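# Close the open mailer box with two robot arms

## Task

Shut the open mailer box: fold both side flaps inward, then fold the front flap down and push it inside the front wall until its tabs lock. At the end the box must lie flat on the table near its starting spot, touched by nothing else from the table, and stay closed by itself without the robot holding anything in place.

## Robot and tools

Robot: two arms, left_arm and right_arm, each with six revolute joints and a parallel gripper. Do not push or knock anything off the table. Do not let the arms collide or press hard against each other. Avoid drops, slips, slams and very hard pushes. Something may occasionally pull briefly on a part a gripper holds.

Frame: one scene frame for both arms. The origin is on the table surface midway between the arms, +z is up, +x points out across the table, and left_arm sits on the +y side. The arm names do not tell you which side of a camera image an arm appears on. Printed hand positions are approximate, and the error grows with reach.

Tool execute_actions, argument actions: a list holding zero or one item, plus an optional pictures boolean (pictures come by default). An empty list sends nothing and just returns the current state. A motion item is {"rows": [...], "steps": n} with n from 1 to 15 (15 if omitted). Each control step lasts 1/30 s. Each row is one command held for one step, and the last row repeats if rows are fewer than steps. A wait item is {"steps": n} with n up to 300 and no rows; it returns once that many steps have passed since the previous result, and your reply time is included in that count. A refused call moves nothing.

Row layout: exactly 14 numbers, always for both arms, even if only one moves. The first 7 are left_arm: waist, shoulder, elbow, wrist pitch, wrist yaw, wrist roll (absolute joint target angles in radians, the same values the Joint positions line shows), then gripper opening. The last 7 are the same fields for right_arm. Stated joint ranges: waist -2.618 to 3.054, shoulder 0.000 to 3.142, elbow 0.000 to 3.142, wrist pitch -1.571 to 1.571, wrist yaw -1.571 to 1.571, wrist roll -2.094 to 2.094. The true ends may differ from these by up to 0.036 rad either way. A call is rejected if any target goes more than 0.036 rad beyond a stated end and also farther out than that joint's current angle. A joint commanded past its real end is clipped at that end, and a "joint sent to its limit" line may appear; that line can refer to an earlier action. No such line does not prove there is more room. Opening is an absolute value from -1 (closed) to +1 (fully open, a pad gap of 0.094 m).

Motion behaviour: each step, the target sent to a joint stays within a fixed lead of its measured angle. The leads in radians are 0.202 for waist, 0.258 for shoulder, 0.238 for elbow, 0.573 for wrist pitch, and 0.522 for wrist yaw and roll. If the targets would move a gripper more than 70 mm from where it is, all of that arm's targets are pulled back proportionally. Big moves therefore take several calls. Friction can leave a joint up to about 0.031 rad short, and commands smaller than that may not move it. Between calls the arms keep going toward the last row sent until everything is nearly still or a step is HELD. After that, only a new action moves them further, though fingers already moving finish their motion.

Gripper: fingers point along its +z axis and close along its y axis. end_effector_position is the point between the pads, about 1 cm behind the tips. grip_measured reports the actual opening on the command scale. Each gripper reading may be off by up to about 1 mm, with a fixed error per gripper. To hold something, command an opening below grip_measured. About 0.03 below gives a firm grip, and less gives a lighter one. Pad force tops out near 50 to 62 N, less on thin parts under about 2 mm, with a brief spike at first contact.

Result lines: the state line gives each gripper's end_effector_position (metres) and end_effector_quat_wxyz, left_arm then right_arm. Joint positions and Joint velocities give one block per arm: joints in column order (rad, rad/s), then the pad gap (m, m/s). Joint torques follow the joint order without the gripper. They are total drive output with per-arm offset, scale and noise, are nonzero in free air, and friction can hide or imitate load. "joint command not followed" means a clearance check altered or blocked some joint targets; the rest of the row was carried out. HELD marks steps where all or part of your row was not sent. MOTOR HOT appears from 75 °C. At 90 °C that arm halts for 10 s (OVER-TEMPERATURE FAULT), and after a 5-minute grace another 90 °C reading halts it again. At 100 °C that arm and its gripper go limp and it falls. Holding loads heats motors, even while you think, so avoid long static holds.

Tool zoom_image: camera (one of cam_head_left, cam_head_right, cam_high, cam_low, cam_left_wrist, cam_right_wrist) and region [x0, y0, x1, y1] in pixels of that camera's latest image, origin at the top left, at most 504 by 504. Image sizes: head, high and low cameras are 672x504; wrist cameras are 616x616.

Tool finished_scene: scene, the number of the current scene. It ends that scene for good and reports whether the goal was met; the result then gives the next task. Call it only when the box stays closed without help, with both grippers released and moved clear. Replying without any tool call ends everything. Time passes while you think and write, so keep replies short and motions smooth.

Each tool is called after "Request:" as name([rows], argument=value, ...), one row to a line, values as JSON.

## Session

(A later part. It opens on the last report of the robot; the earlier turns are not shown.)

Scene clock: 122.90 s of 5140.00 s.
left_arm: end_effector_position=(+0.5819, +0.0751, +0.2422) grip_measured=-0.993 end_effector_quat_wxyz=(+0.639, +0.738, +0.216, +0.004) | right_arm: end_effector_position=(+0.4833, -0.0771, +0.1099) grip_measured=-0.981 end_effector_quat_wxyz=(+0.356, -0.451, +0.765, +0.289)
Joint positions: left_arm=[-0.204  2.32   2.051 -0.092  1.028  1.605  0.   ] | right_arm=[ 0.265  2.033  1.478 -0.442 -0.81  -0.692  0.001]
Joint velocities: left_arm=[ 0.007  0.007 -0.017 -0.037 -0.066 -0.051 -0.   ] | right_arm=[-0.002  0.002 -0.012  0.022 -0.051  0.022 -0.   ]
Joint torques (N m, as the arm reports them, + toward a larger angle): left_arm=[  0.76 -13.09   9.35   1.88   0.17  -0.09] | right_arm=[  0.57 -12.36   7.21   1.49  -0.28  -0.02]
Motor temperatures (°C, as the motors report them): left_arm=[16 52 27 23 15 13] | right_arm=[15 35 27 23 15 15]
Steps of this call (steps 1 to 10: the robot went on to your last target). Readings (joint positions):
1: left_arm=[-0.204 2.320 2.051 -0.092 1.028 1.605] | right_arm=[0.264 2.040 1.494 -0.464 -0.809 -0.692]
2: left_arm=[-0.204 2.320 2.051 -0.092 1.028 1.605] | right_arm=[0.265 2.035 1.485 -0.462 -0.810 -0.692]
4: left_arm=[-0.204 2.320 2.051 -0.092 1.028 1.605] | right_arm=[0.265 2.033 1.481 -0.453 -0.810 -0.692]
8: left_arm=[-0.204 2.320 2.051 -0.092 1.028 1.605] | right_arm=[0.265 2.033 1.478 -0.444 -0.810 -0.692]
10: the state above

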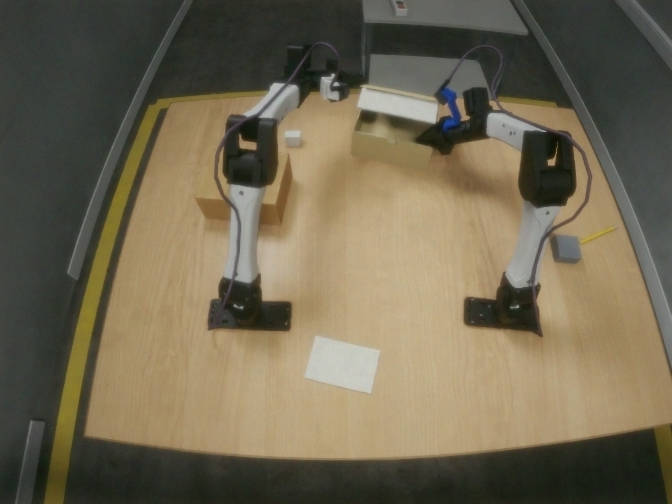

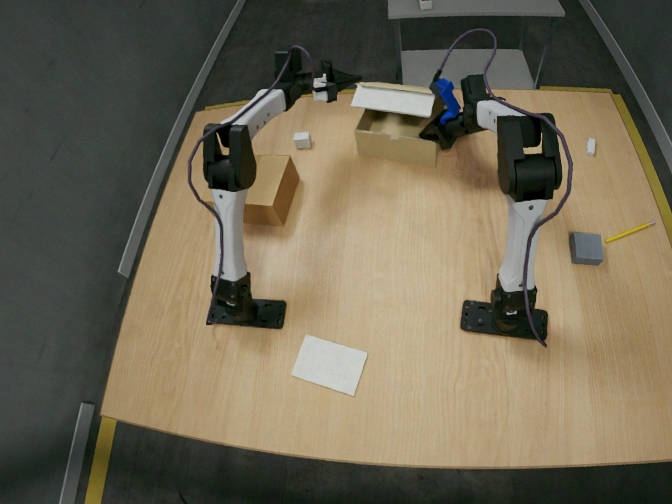

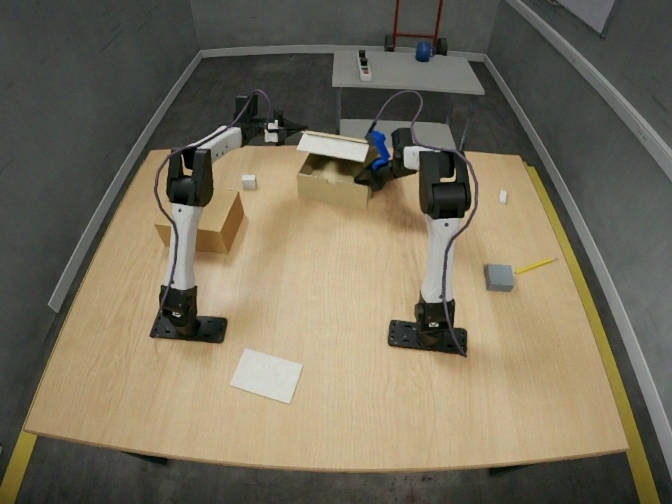

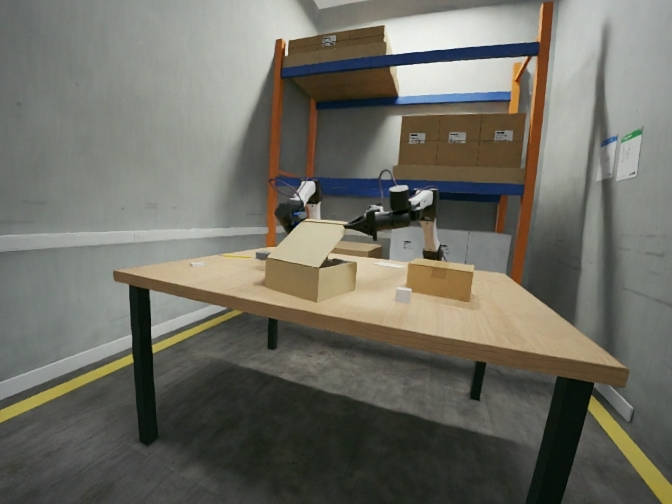

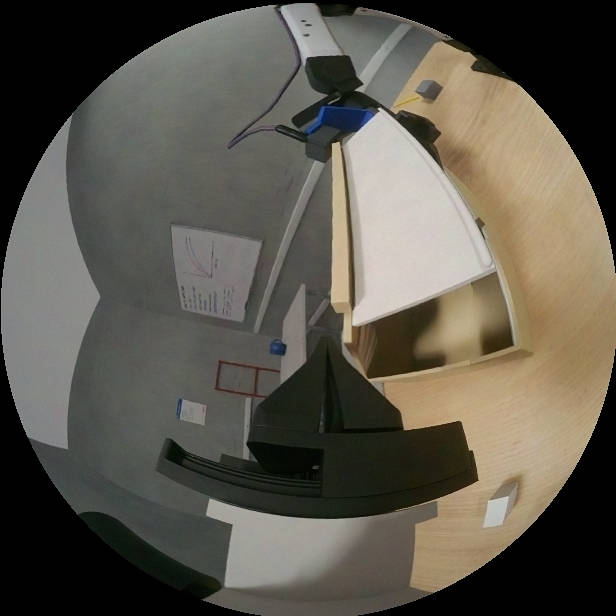

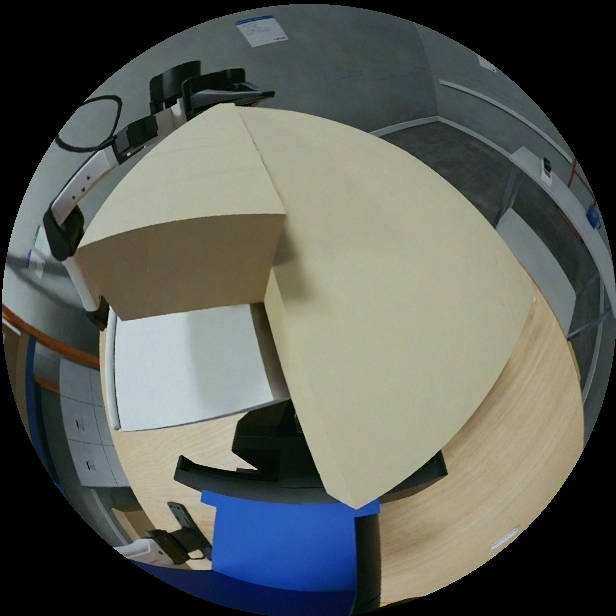

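Request:
execute_actions([
  {"rows":[[-0.19,2.34,2.05,-0.1,1.0,1.55,-0.1,0.25,2.01,1.48,-0.44,-0.8,-0.7,-1],[-0.19,2.35,2.05,-0.1,0.98,1.55,-0.1,0.23,1.995,1.48,-0.44,-0.8,-0.7,-1],[-0.19,2.36,2.05,-0.1,0.96,1.55,-0.1,0.21,1.98,1.48,-0.44,-0.8,-0.7,-1],[-0.19,2.365,2.05,-0.1,0.95,1.55,-0.1,0.19,1.965,1.48,-0.44,-0.8,-0.7,-1],[-0.19,2.365,2.05,-0.1,0.95,1.55,-0.1,0.16,1.95,1.48,-0.44,-0.8,-0.7,-1],[-0.19,2.365,2.05,-0.1,0.95,1.55,-0.1,0.13,1.93,1.48,-0.44,-0.8,-0.7,-1],[-0.21,2.365,2.05,-0.1,0.95,1.55,-0.1,0.1,1.88,1.44,-0.44,-0.8,-0.7,-1],[-0.225,2.365,2.05,-0.1,0.95,1.55,-0.1,0.1,1.8,1.38,-0.4,-0.75,-0.65,-1],[-0.24,2.365,2.05,-0.1,0.95,1.55,-0.1,0.1,1.72,1.31,-0.35,-0.7,-0.6,-1],[-0.255,2.365,2.05,-0.1,0.95,1.55,-0.1,0.1,1.64,1.24,-0.3,-0.6,-0.5,-1],[-0.27,2.365,2.05,-0.1,0.95,1.55,-0.1,0.12,1.56,1.17,-0.24,-0.5,-0.4,-1],[-0.27,2.365,2.05,-0.1,0.95,1.55,-0.1,0.15,1.48,1.1,-0.18,-0.4,-0.3,-1],[-0.27,2.365,2.05,-0.1,0.95,1.55,-0.1,0.2,1.4,1.03,-0.1,-0.3,-0.2,-1],[-0.27,2.365,2.05,-0.1,0.95,1.55,-0.1,0.25,1.33,0.96,-0.02,-0.2,-0.1,-1],[-0.27,2.365,2.05,-0.1,0.95,1.55,-0.1,0.3,1.28,0.9,0.05,0,0,-1]],"steps":15},
], pictures=false)

Request:
execute_actions([
  {"steps":12},
])

Scene clock: 125.27 s of 5140.00 s.
left_arm: end_effector_position=(+0.5781, +0.0444, +0.2202) grip_measured=-0.101 end_effector_quat_wxyz=(+0.625, +0.742, +0.241, -0.016) | right_arm: end_effector_position=(+0.4373, -0.1737, +0.2233) grip_measured=-0.981 end_effector_quat_wxyz=(+0.502, -0.256, +0.820, +0.103)
Joint positions: left_arm=[-0.265  2.351  2.051 -0.092  0.961  1.558  0.042] | right_arm=[ 0.187  1.385  1.026 -0.182 -0.401 -0.332  0.001]
Joint velocities: left_arm=[-0.3    0.007  0.007 -0.037  0.037 -0.022 -0.001] | right_arm=[ 1.643 -2.269 -1.702  1.619  2.703  2.19  -0.001]
Joint torques (N m, as the arm reports them, + toward a larger angle): left_arm=[  1.44 -13.08   9.4    1.89   0.16  -0.12] | right_arm=[ 1.21 -3.7   8.06  1.81 -0.25  0.2 ]
Motor temperatures (°C, as the motors report them): left_arm=[16 53 27 24 15 13] | right_arm=[15 35 27 22 15 15]
Steps of this call (steps 1 to 30: the robot went on to your last target; steps 31 to 56: nothing new was sent; steps 57 to 71: all 15 steps of this action). Readings (joint positions):
57: left_arm=[-0.204 2.320 2.051 -0.092 1.026 1.597] | right_arm=[0.265 2.033 1.477 -0.440 -0.810 -0.692]
58: left_arm=[-0.203 2.320 2.051 -0.092 1.020 1.589] | right_arm=[0.263 2.031 1.477 -0.440 -0.810 -0.692]
60: left_arm=[-0.201 2.323 2.051 -0.092 1.003 1.577] | right_arm=[0.247 2.021 1.477 -0.442 -0.809 -0.692]
64: left_arm=[-0.200 2.342 2.051 -0.092 0.976 1.565] | right_arm=[0.152 1.940 1.447 -0.431 -0.797 -0.686]
71: the state above

Scene clock: 125.67 s of 5140.00 s.
left_arm: end_effector_position=(+0.5746, +0.0381, +0.2201) grip_measured=-0.101 end_effector_quat_wxyz=(+0.625, +0.744, +0.238, -0.020) | right_arm: end_effector_position=(+0.4370, -0.1843, +0.2555) grip_measured=-0.981 end_effector_quat_wxyz=(+0.577, -0.089, +0.810, +0.053)
Joint positions: left_arm=[-0.276  2.351  2.051 -0.092  0.96   1.556  0.042] | right_arm=[ 0.307  1.267  0.912  0.019 -0.034 -0.031  0.001]
Joint velocities: left_arm=[-0.012 -0.027  0.007 -0.007  0.022  0.007 -0.001] | right_arm=[-0.002 -0.002  0.002  0.066  0.198  0.168  0.   ]
Joint torques (N m, as the arm reports them, + toward a larger angle): left_arm=[  0.89 -12.96   9.3    1.91   0.16  -0.1 ] | right_arm=[-0.18 -4.38  9.23  2.41  0.06  0.19]
Motor temperatures (°C, as the motors report them): left_arm=[16 53 27 24 15 13] | right_arm=[15 35 27 22 15 15]
Steps of this call (steps 1 to 12: the robot went on to your last target). Readings (joint positions):
1: left_arm=[-0.273 2.351 2.051 -0.092 0.961 1.558] | right_arm=[0.242 1.320 0.979 -0.136 -0.325 -0.267]
2: left_arm=[-0.278 2.351 2.051 -0.092 0.961 1.557] | right_arm=[0.284 1.280 0.952 -0.100 -0.269 -0.217]
4: left_arm=[-0.280 2.351 2.051 -0.092 0.961 1.557] | right_arm=[0.313 1.259 0.934 -0.042 -0.185 -0.143]
8: left_arm=[-0.277 2.351 2.051 -0.092 0.960 1.557] | right_arm=[0.308 1.264 0.916 0.006 -0.078 -0.063]
12: the state above

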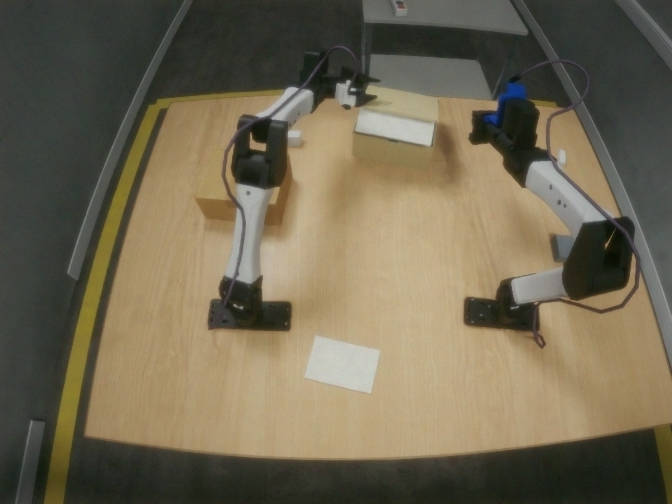

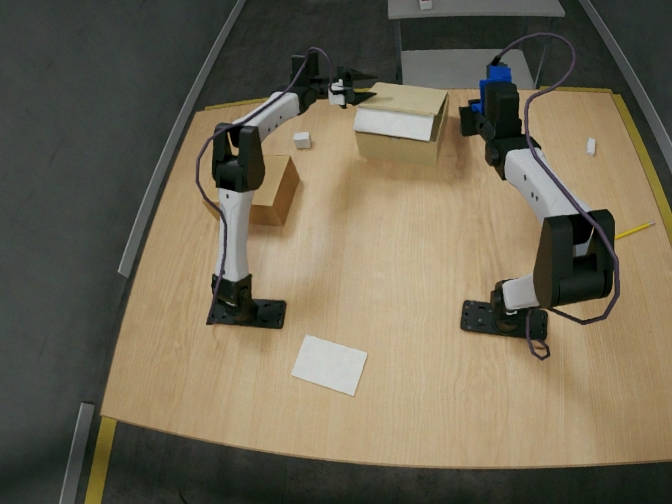

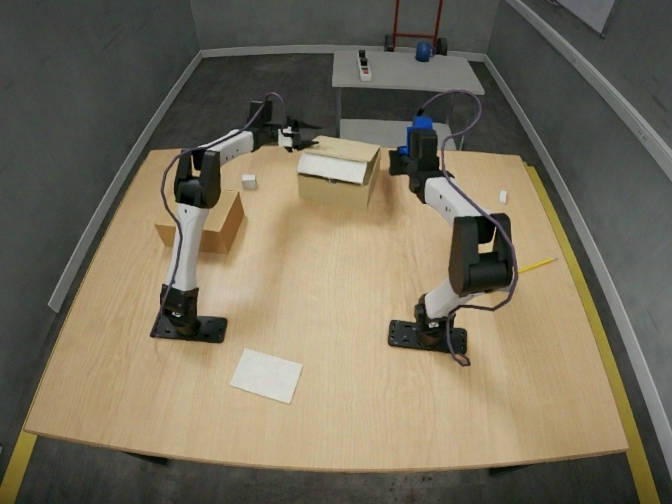

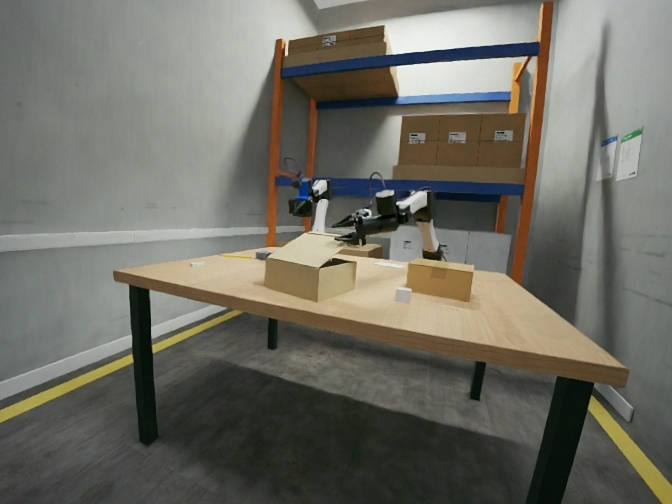

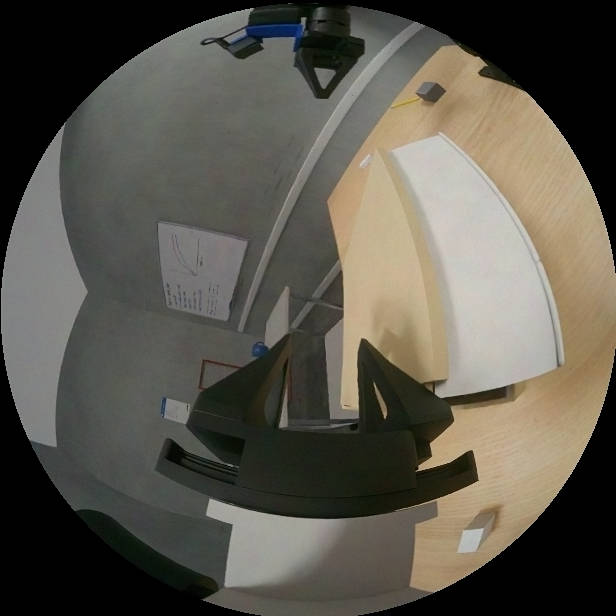

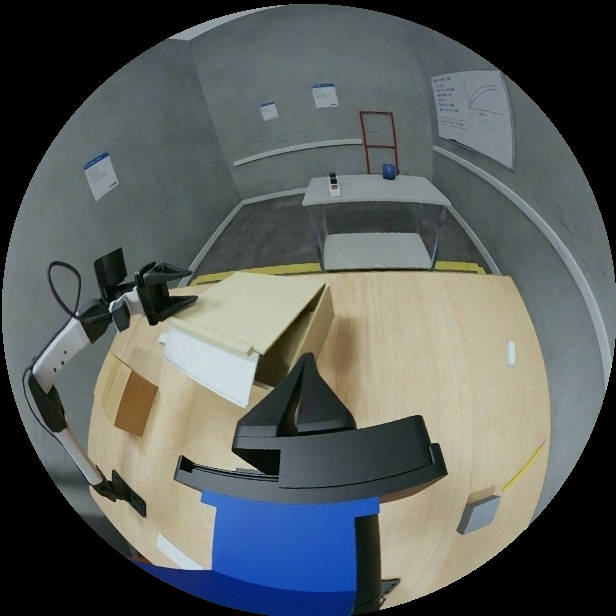

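Request:
execute_actions(actions=[])

Scene clock: 127.30 s of 5140.00 s.
left_arm: end_effector_position=(+0.5746, +0.0381, +0.2201) grip_measured=-0.101 end_effector_quat_wxyz=(+0.625, +0.744, +0.238, -0.020) | right_arm: end_effector_position=(+0.4390, -0.1889, +0.2588) grip_measured=-0.981 end_effector_quat_wxyz=(+0.583, -0.072, +0.808, +0.048)
Joint positions: left_arm=[-0.276  2.351  2.051 -0.092  0.96   1.556  0.042] | right_arm=[ 0.307  1.267  0.912  0.033 -0.006 -0.008  0.001]
Joint velocities: left_arm=[ 0.032  0.002 -0.007 -0.11  -0.007  0.037  0.001] | right_arm=[ 0.022  0.002  0.007 -0.066  0.007  0.095 -0.   ]
Joint torques (N m, as the arm reports them, + toward a larger angle): left_arm=[  0.95 -13.03   9.37   1.92   0.16  -0.1 ] | right_arm=[-0.19 -4.26  9.01  2.4   0.08  0.19]
Motor temperatures (°C, as the motors report them): left_arm=[16 53 27 24 15 13] | right_arm=[15 35 27 23 15 15]
Steps of this call (steps 1 to 30: the robot went on to your last target; steps 31 to 49: nothing new was sent). Readings (joint positions):
1: left_arm=[-0.276 2.351 2.051 -0.092 0.960 1.556] | right_arm=[0.307 1.267 0.912 0.022 -0.029 -0.026]
2: left_arm=[-0.276 2.351 2.051 -0.092 0.960 1.556] | right_arm=[0.307 1.267 0.912 0.025 -0.024 -0.023]
4: left_arm=[-0.276 2.351 2.051 -0.092 0.960 1.556] | right_arm=[0.307 1.267 0.912 0.028 -0.017 -0.018]
8: left_arm=[-0.276 2.351 2.051 -0.092 0.960 1.556] | right_arm=[0.307 1.267 0.912 0.032 -0.011 -0.012]
49: the state above
All arms were judged still, so your last target was given up. Only a new action makes them travel on or press farther. Fingers that are still opening or closing keep moving.

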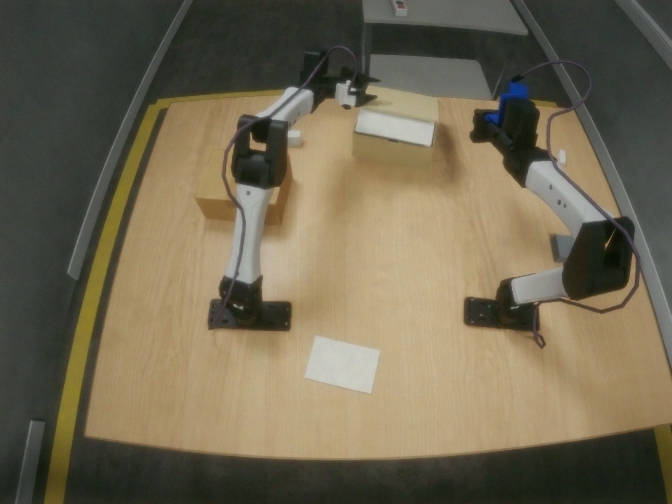

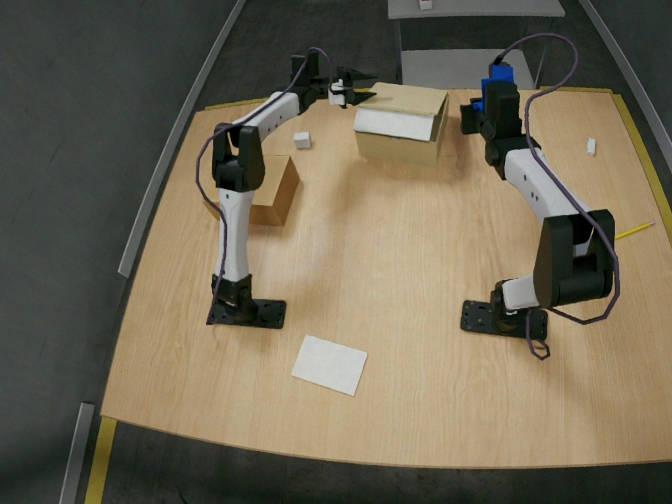

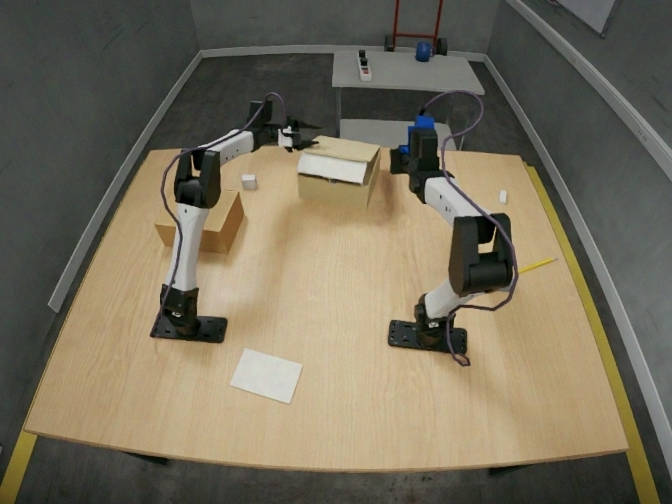

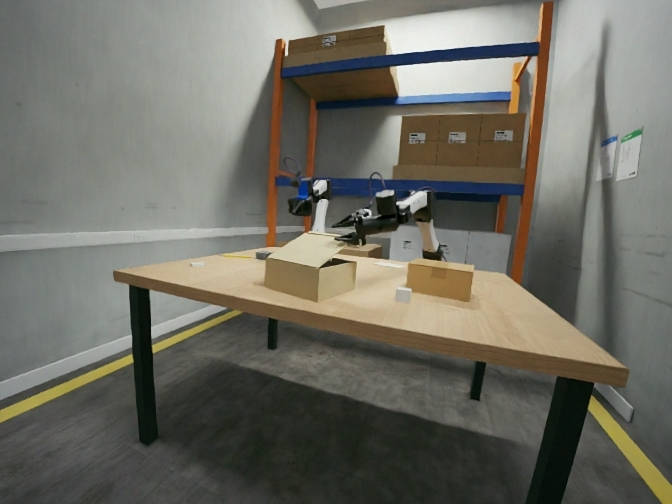

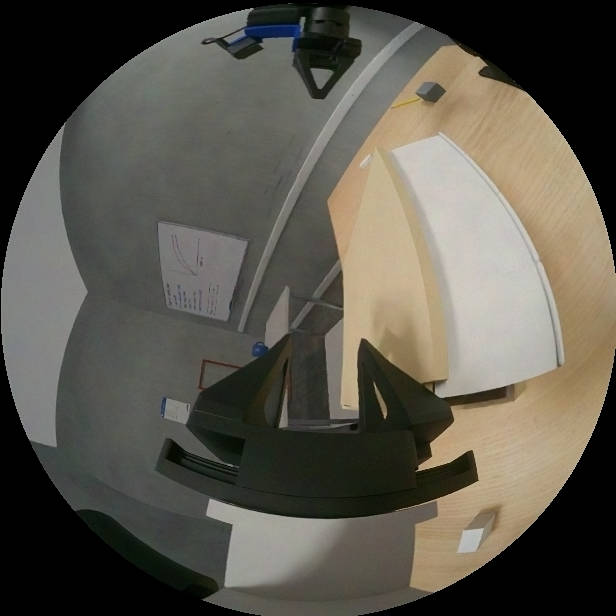

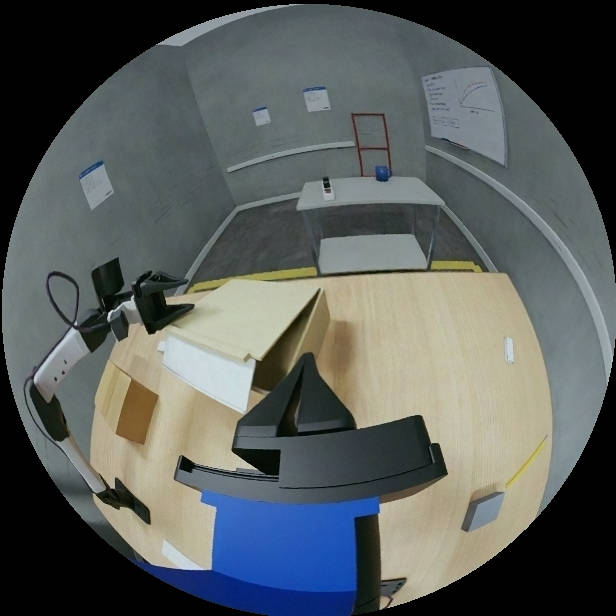

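Request:
execute_actions([
  {"rows":[[-0.22,2.365,2.05,-0.1,0.95,1.55,0.2,0.3,1.28,0.9,0.05,0,0,-1],[-0.15,2.365,2.05,-0.1,0.95,1.55,0.2,0.3,1.28,0.9,0.05,0,0,-1]],"steps":15},
])

Request:
zoom_image(camera="cam_low", region=[240,160,460,320])

Scene clock: 128.87 s of 5140.00 s.
left_arm: end_effector_position=(+0.6136, +0.1171, +0.2197) grip_measured=+0.199 end_effector_quat_wxyz=(+0.623, +0.725, +0.291, +0.026) | right_arm: end_effector_position=(+0.4390, -0.1888, +0.2588) grip_measured=-0.981 end_effector_quat_wxyz=(+0.583, -0.072, +0.808, +0.048)
Joint positions: left_arm=[-0.139  2.351  2.051 -0.092  0.953  1.556  0.056] | right_arm=[ 0.307  1.267  0.912  0.033 -0.006 -0.008  0.001]
Joint velocities: left_arm=[-0.139  0.007 -0.007 -0.081  0.037 -0.037  0.001] | right_arm=[-0.017  0.002  0.012 -0.022  0.022 -0.022 -0.001]
Joint torques (N m, as the arm reports them, + toward a larger angle): left_arm=[  0.13 -13.03   9.39   1.92   0.23  -0.1 ] | right_arm=[-0.18 -4.26  9.04  2.4   0.08  0.18]
Motor temperatures (°C, as the motors report them): left_arm=[16 53 27 24 15 13] | right_arm=[15 34 27 23 15 15]
Steps of this call (steps 1 to 32: nothing new was sent; steps 33 to 47: all 15 steps of this action). Readings (joint positions):
33: left_arm=[-0.273 2.351 2.051 -0.092 0.960 1.556] | right_arm=[0.307 1.267 0.912 0.033 -0.006 -0.008]
34: left_arm=[-0.262 2.351 2.051 -0.092 0.960 1.556] | right_arm=[0.307 1.267 0.912 0.033 -0.006 -0.008]
36: left_arm=[-0.223 2.351 2.051 -0.092 0.960 1.556] | right_arm=[0.307 1.267 0.912 0.033 -0.006 -0.008]
40: left_arm=[-0.136 2.351 2.051 -0.092 0.955 1.556] | right_arm=[0.307 1.267 0.912 0.033 -0.006 -0.008]
47: the state above

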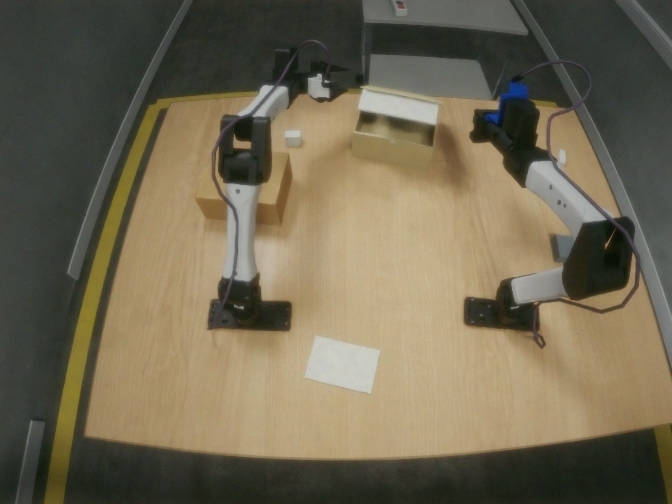

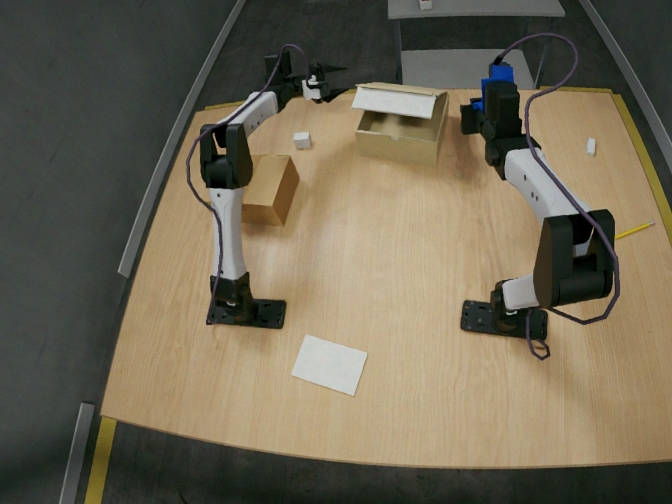

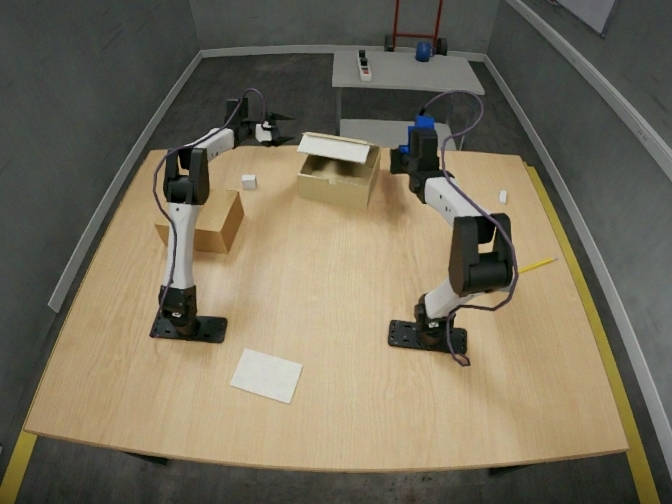

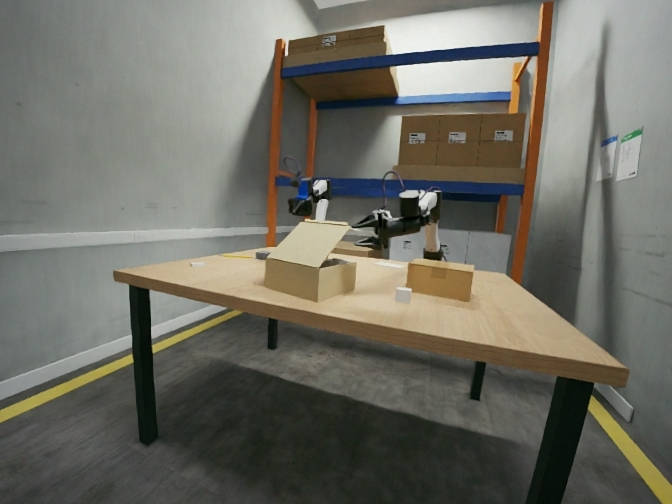

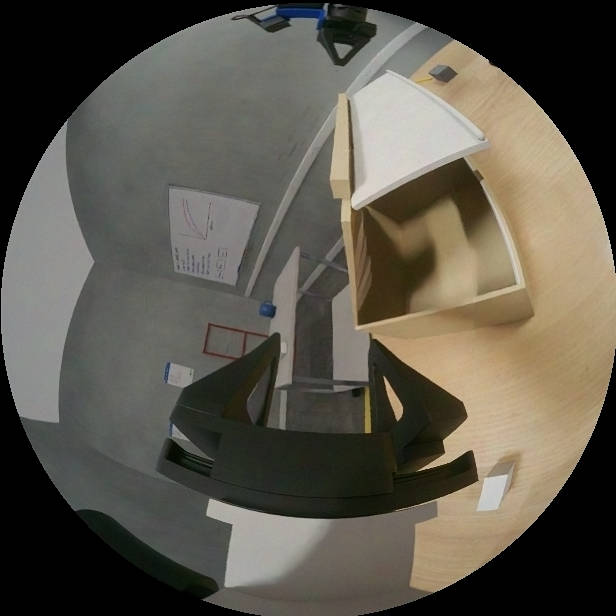

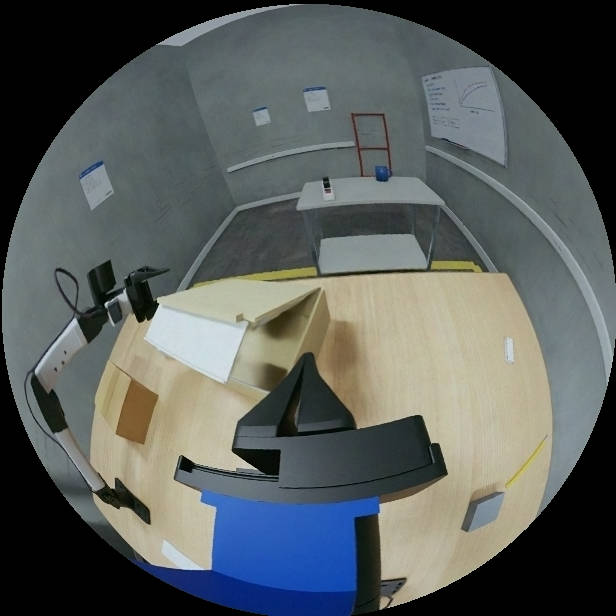

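Region (240, 160, 460, 320) of cam_low's 672x504 image, scaled by 2.291, with more detail than that image has; it fills the top 367 rows of this view, and the rest is white.

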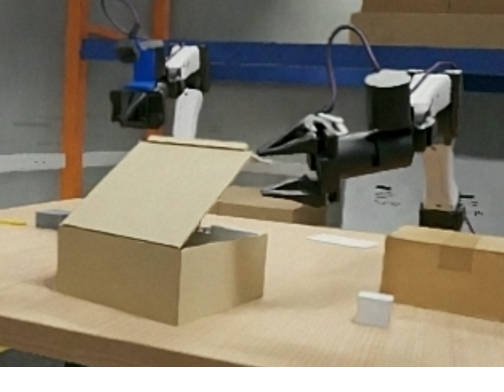

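Request:
execute_actions([
  {"rows":[[-0.15,2.365,1.98,-0.05,0.95,1.55,0.2,0.3,1.28,0.9,0.05,0,0,-1],[-0.15,2.365,1.98,-0.05,0.95,1.55,0.2,0.3,1.28,0.9,0.05,0,0,-1],[-0.15,2.365,1.98,-0.05,0.95,1.55,0.2,0.3,1.28,0.9,0.05,0,0,-1],[-0.15,2.365,1.98,-0.05,0.95,1.55,0.2,0.3,1.28,0.9,0.05,0,0,-1],[-0.15,2.365,1.98,-0.05,0.95,1.55,0.2,0.3,1.28,0.9,0.05,0,0,-1],[-0.15,2.365,1.98,-0.05,0.95,1.55,0.2,0.3,1.28,0.9,0.05,0,0,-1],[-0.18,2.365,1.98,-0.05,0.95,1.55,0.2,0.3,1.28,0.9,0.05,0,0,-1],[-0.18,2.365,1.98,-0.05,0.95,1.55,0.2,0.3,1.28,0.9,0.05,0,0,-1],[-0.21,2.365,1.98,-0.05,0.95,1.55,0.2,0.3,1.28,0.9,0.05,0,0,-1]],"steps":15},
])

Request:
execute_actions([
  {"steps":8},
])

Scene clock: 130.77 s of 5140.00 s.
left_arm: end_effector_position=(+0.5917, +0.0748, +0.1983) grip_measured=+0.199 end_effector_quat_wxyz=(+0.617, +0.738, +0.274, -0.008) | right_arm: end_effector_position=(+0.4390, -0.1888, +0.2588) grip_measured=-0.981 end_effector_quat_wxyz=(+0.583, -0.072, +0.808, +0.048)
Joint positions: left_arm=[-0.213  2.354  1.992 -0.062  0.952  1.556  0.056] | right_arm=[ 0.307  1.267  0.912  0.033 -0.006 -0.008  0.001]
Joint velocities: left_arm=[-0.134  0.007 -0.002  0.037 -0.051  0.022 -0.002] | right_arm=[-0.017 -0.002  0.002  0.066 -0.022 -0.022 -0.   ]
Joint torques (N m, as the arm reports them, + toward a larger angle): left_arm=[  1.29 -13.29   8.2    2.07   0.24  -0.09] | right_arm=[-0.17 -4.26  9.02  2.39  0.08  0.19]
Motor temperatures (°C, as the motors report them): left_arm=[16 53 27 24 15 13] | right_arm=[15 34 27 23 15 15]
Steps of this call (steps 1 to 30: the robot went on to your last target; steps 31 to 42: nothing new was sent; steps 43 to 57: all 15 steps of this action). Readings (joint positions):
43: left_arm=[-0.149 2.351 2.040 -0.081 0.953 1.556] | right_arm=[0.307 1.267 0.912 0.033 -0.006 -0.008]
44: left_arm=[-0.149 2.349 2.028 -0.071 0.953 1.556] | right_arm=[0.307 1.267 0.912 0.033 -0.006 -0.008]
46: left_arm=[-0.149 2.350 2.005 -0.067 0.953 1.556] | right_arm=[0.307 1.267 0.912 0.033 -0.006 -0.008]
50: left_arm=[-0.153 2.354 1.992 -0.067 0.952 1.556] | right_arm=[0.307 1.267 0.912 0.033 -0.006 -0.008]
57: the state above

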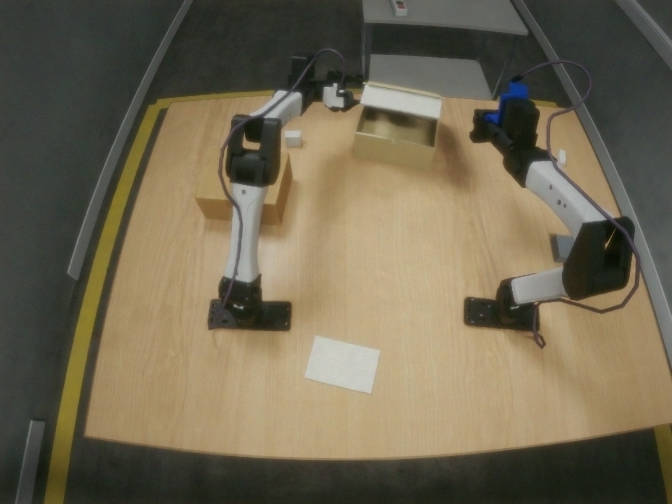

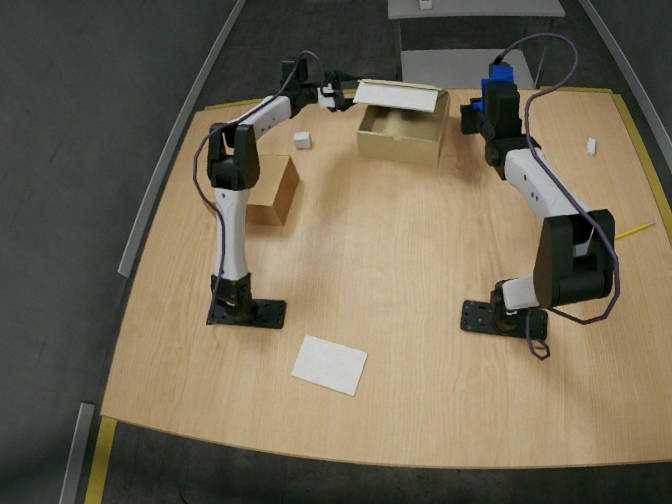

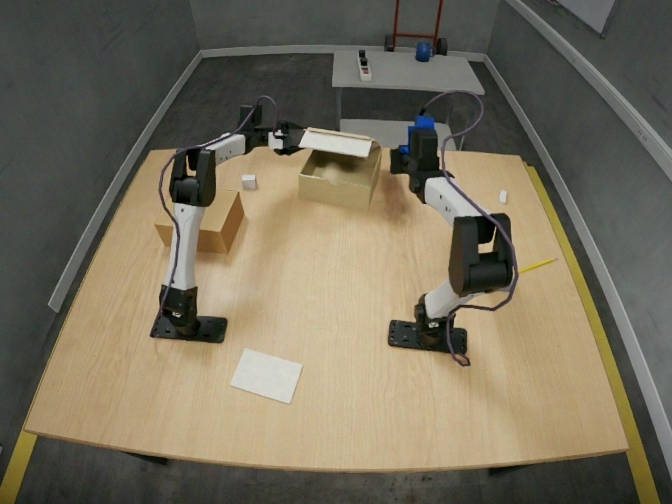

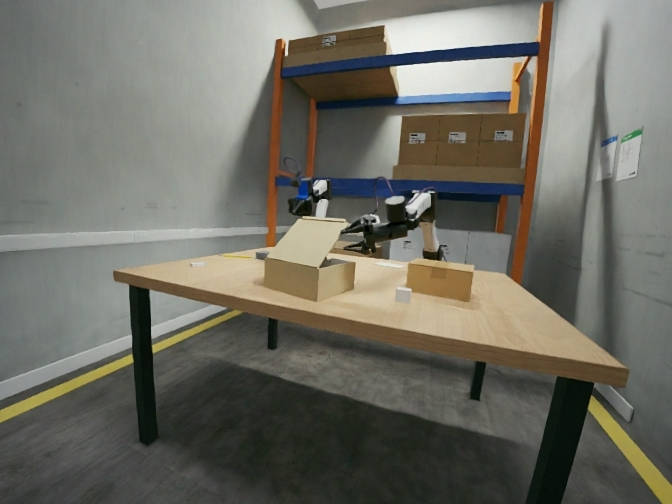

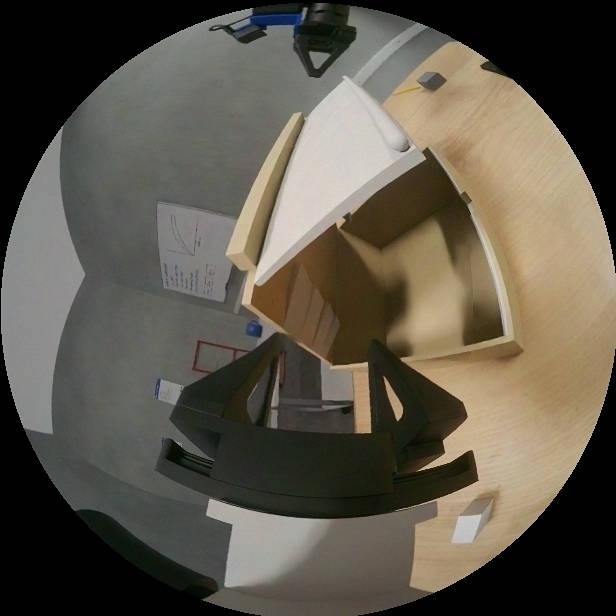

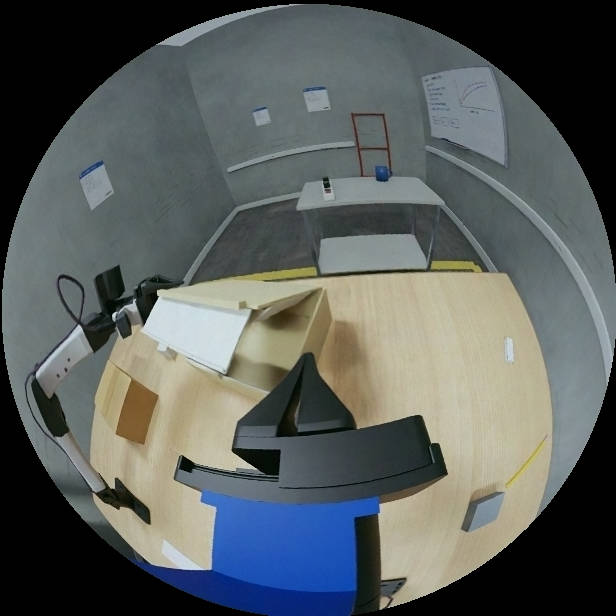

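Scene clock: 131.03 s of 5140.00 s.
left_arm: end_effector_position=(+0.5910, +0.0732, +0.1984) grip_measured=+0.199 end_effector_quat_wxyz=(+0.617, +0.738, +0.273, -0.008) | right_arm: end_effector_position=(+0.4390, -0.1888, +0.2588) grip_measured=-0.981 end_effector_quat_wxyz=(+0.583, -0.072, +0.808, +0.048)
Joint positions: left_arm=[-0.216  2.354  1.992 -0.061  0.952  1.556  0.056] | right_arm=[ 0.307  1.267  0.912  0.033 -0.006 -0.008  0.001]
Joint velocities: left_arm=[-0.002 -0.002 -0.002  0.037 -0.11   0.066 -0.   ] | right_arm=[-0.017 -0.022  0.012  0.037  0.022 -0.007 -0.002]
Joint torques (N m, as the arm reports them, + toward a larger angle): left_arm=[  0.81 -13.29   8.21   2.14   0.26  -0.09] | right_arm=[-0.18 -4.27  9.03  2.4   0.08  0.19]
Motor temperatures (°C, as the motors report them): left_arm=[16 53 27 24 15 13] | right_arm=[15 34 27 23 15 15]
Steps of this call (steps 1 to 8: the robot went on to your last target). Readings (joint positions):
1: left_arm=[-0.216 2.354 1.992 -0.062 0.952 1.556] | right_arm=[0.307 1.267 0.912 0.033 -0.006 -0.008]
2: left_arm=[-0.217 2.354 1.992 -0.062 0.952 1.556] | right_arm=[0.307 1.267 0.912 0.033 -0.006 -0.008]
4: left_arm=[-0.216 2.354 1.992 -0.062 0.952 1.556] | right_arm=[0.307 1.267 0.912 0.033 -0.006 -0.008]
8: the state above

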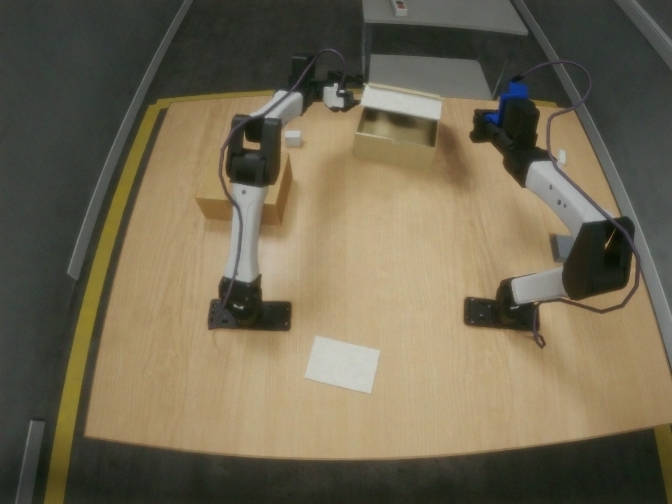

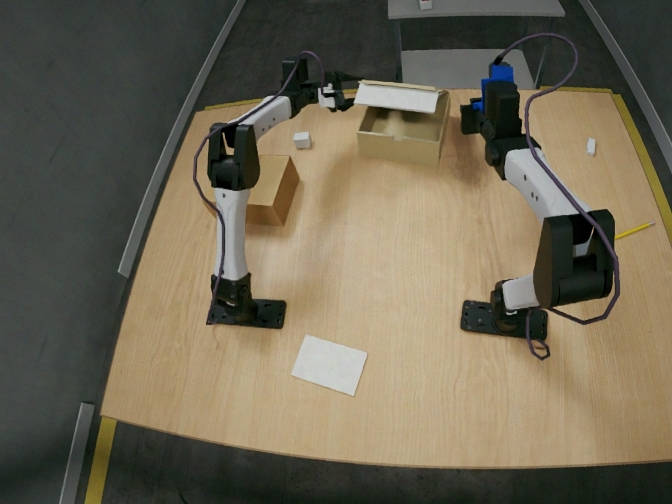

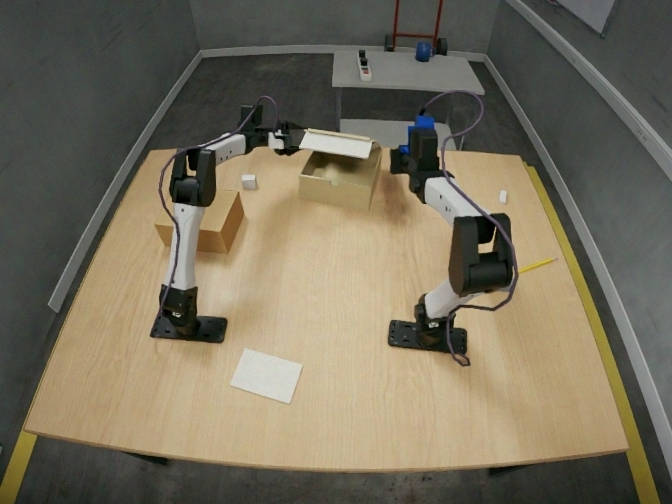

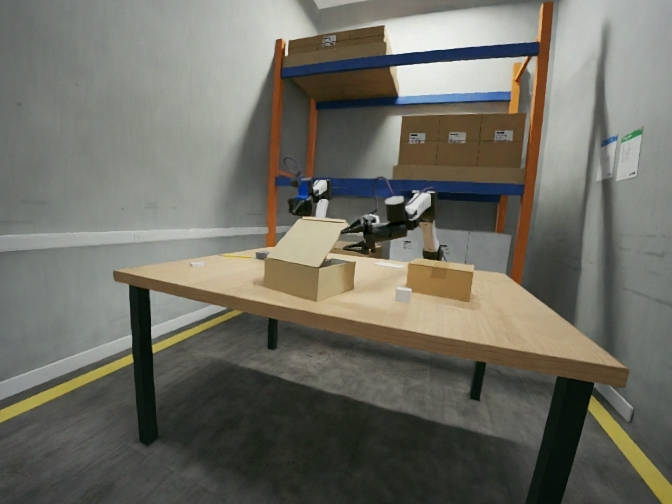

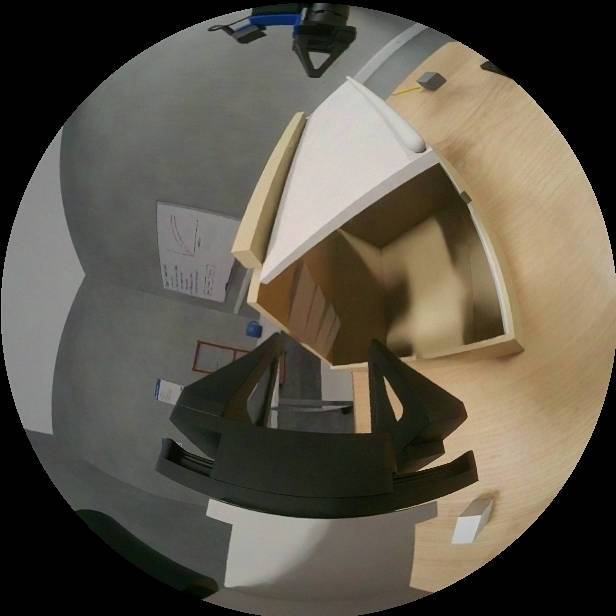

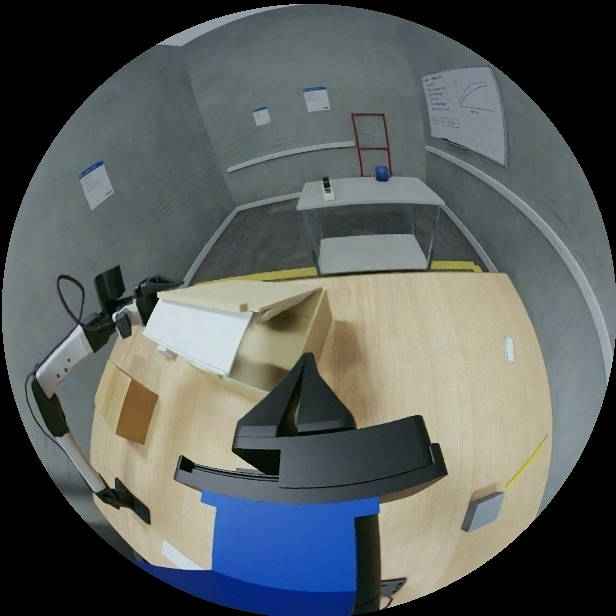

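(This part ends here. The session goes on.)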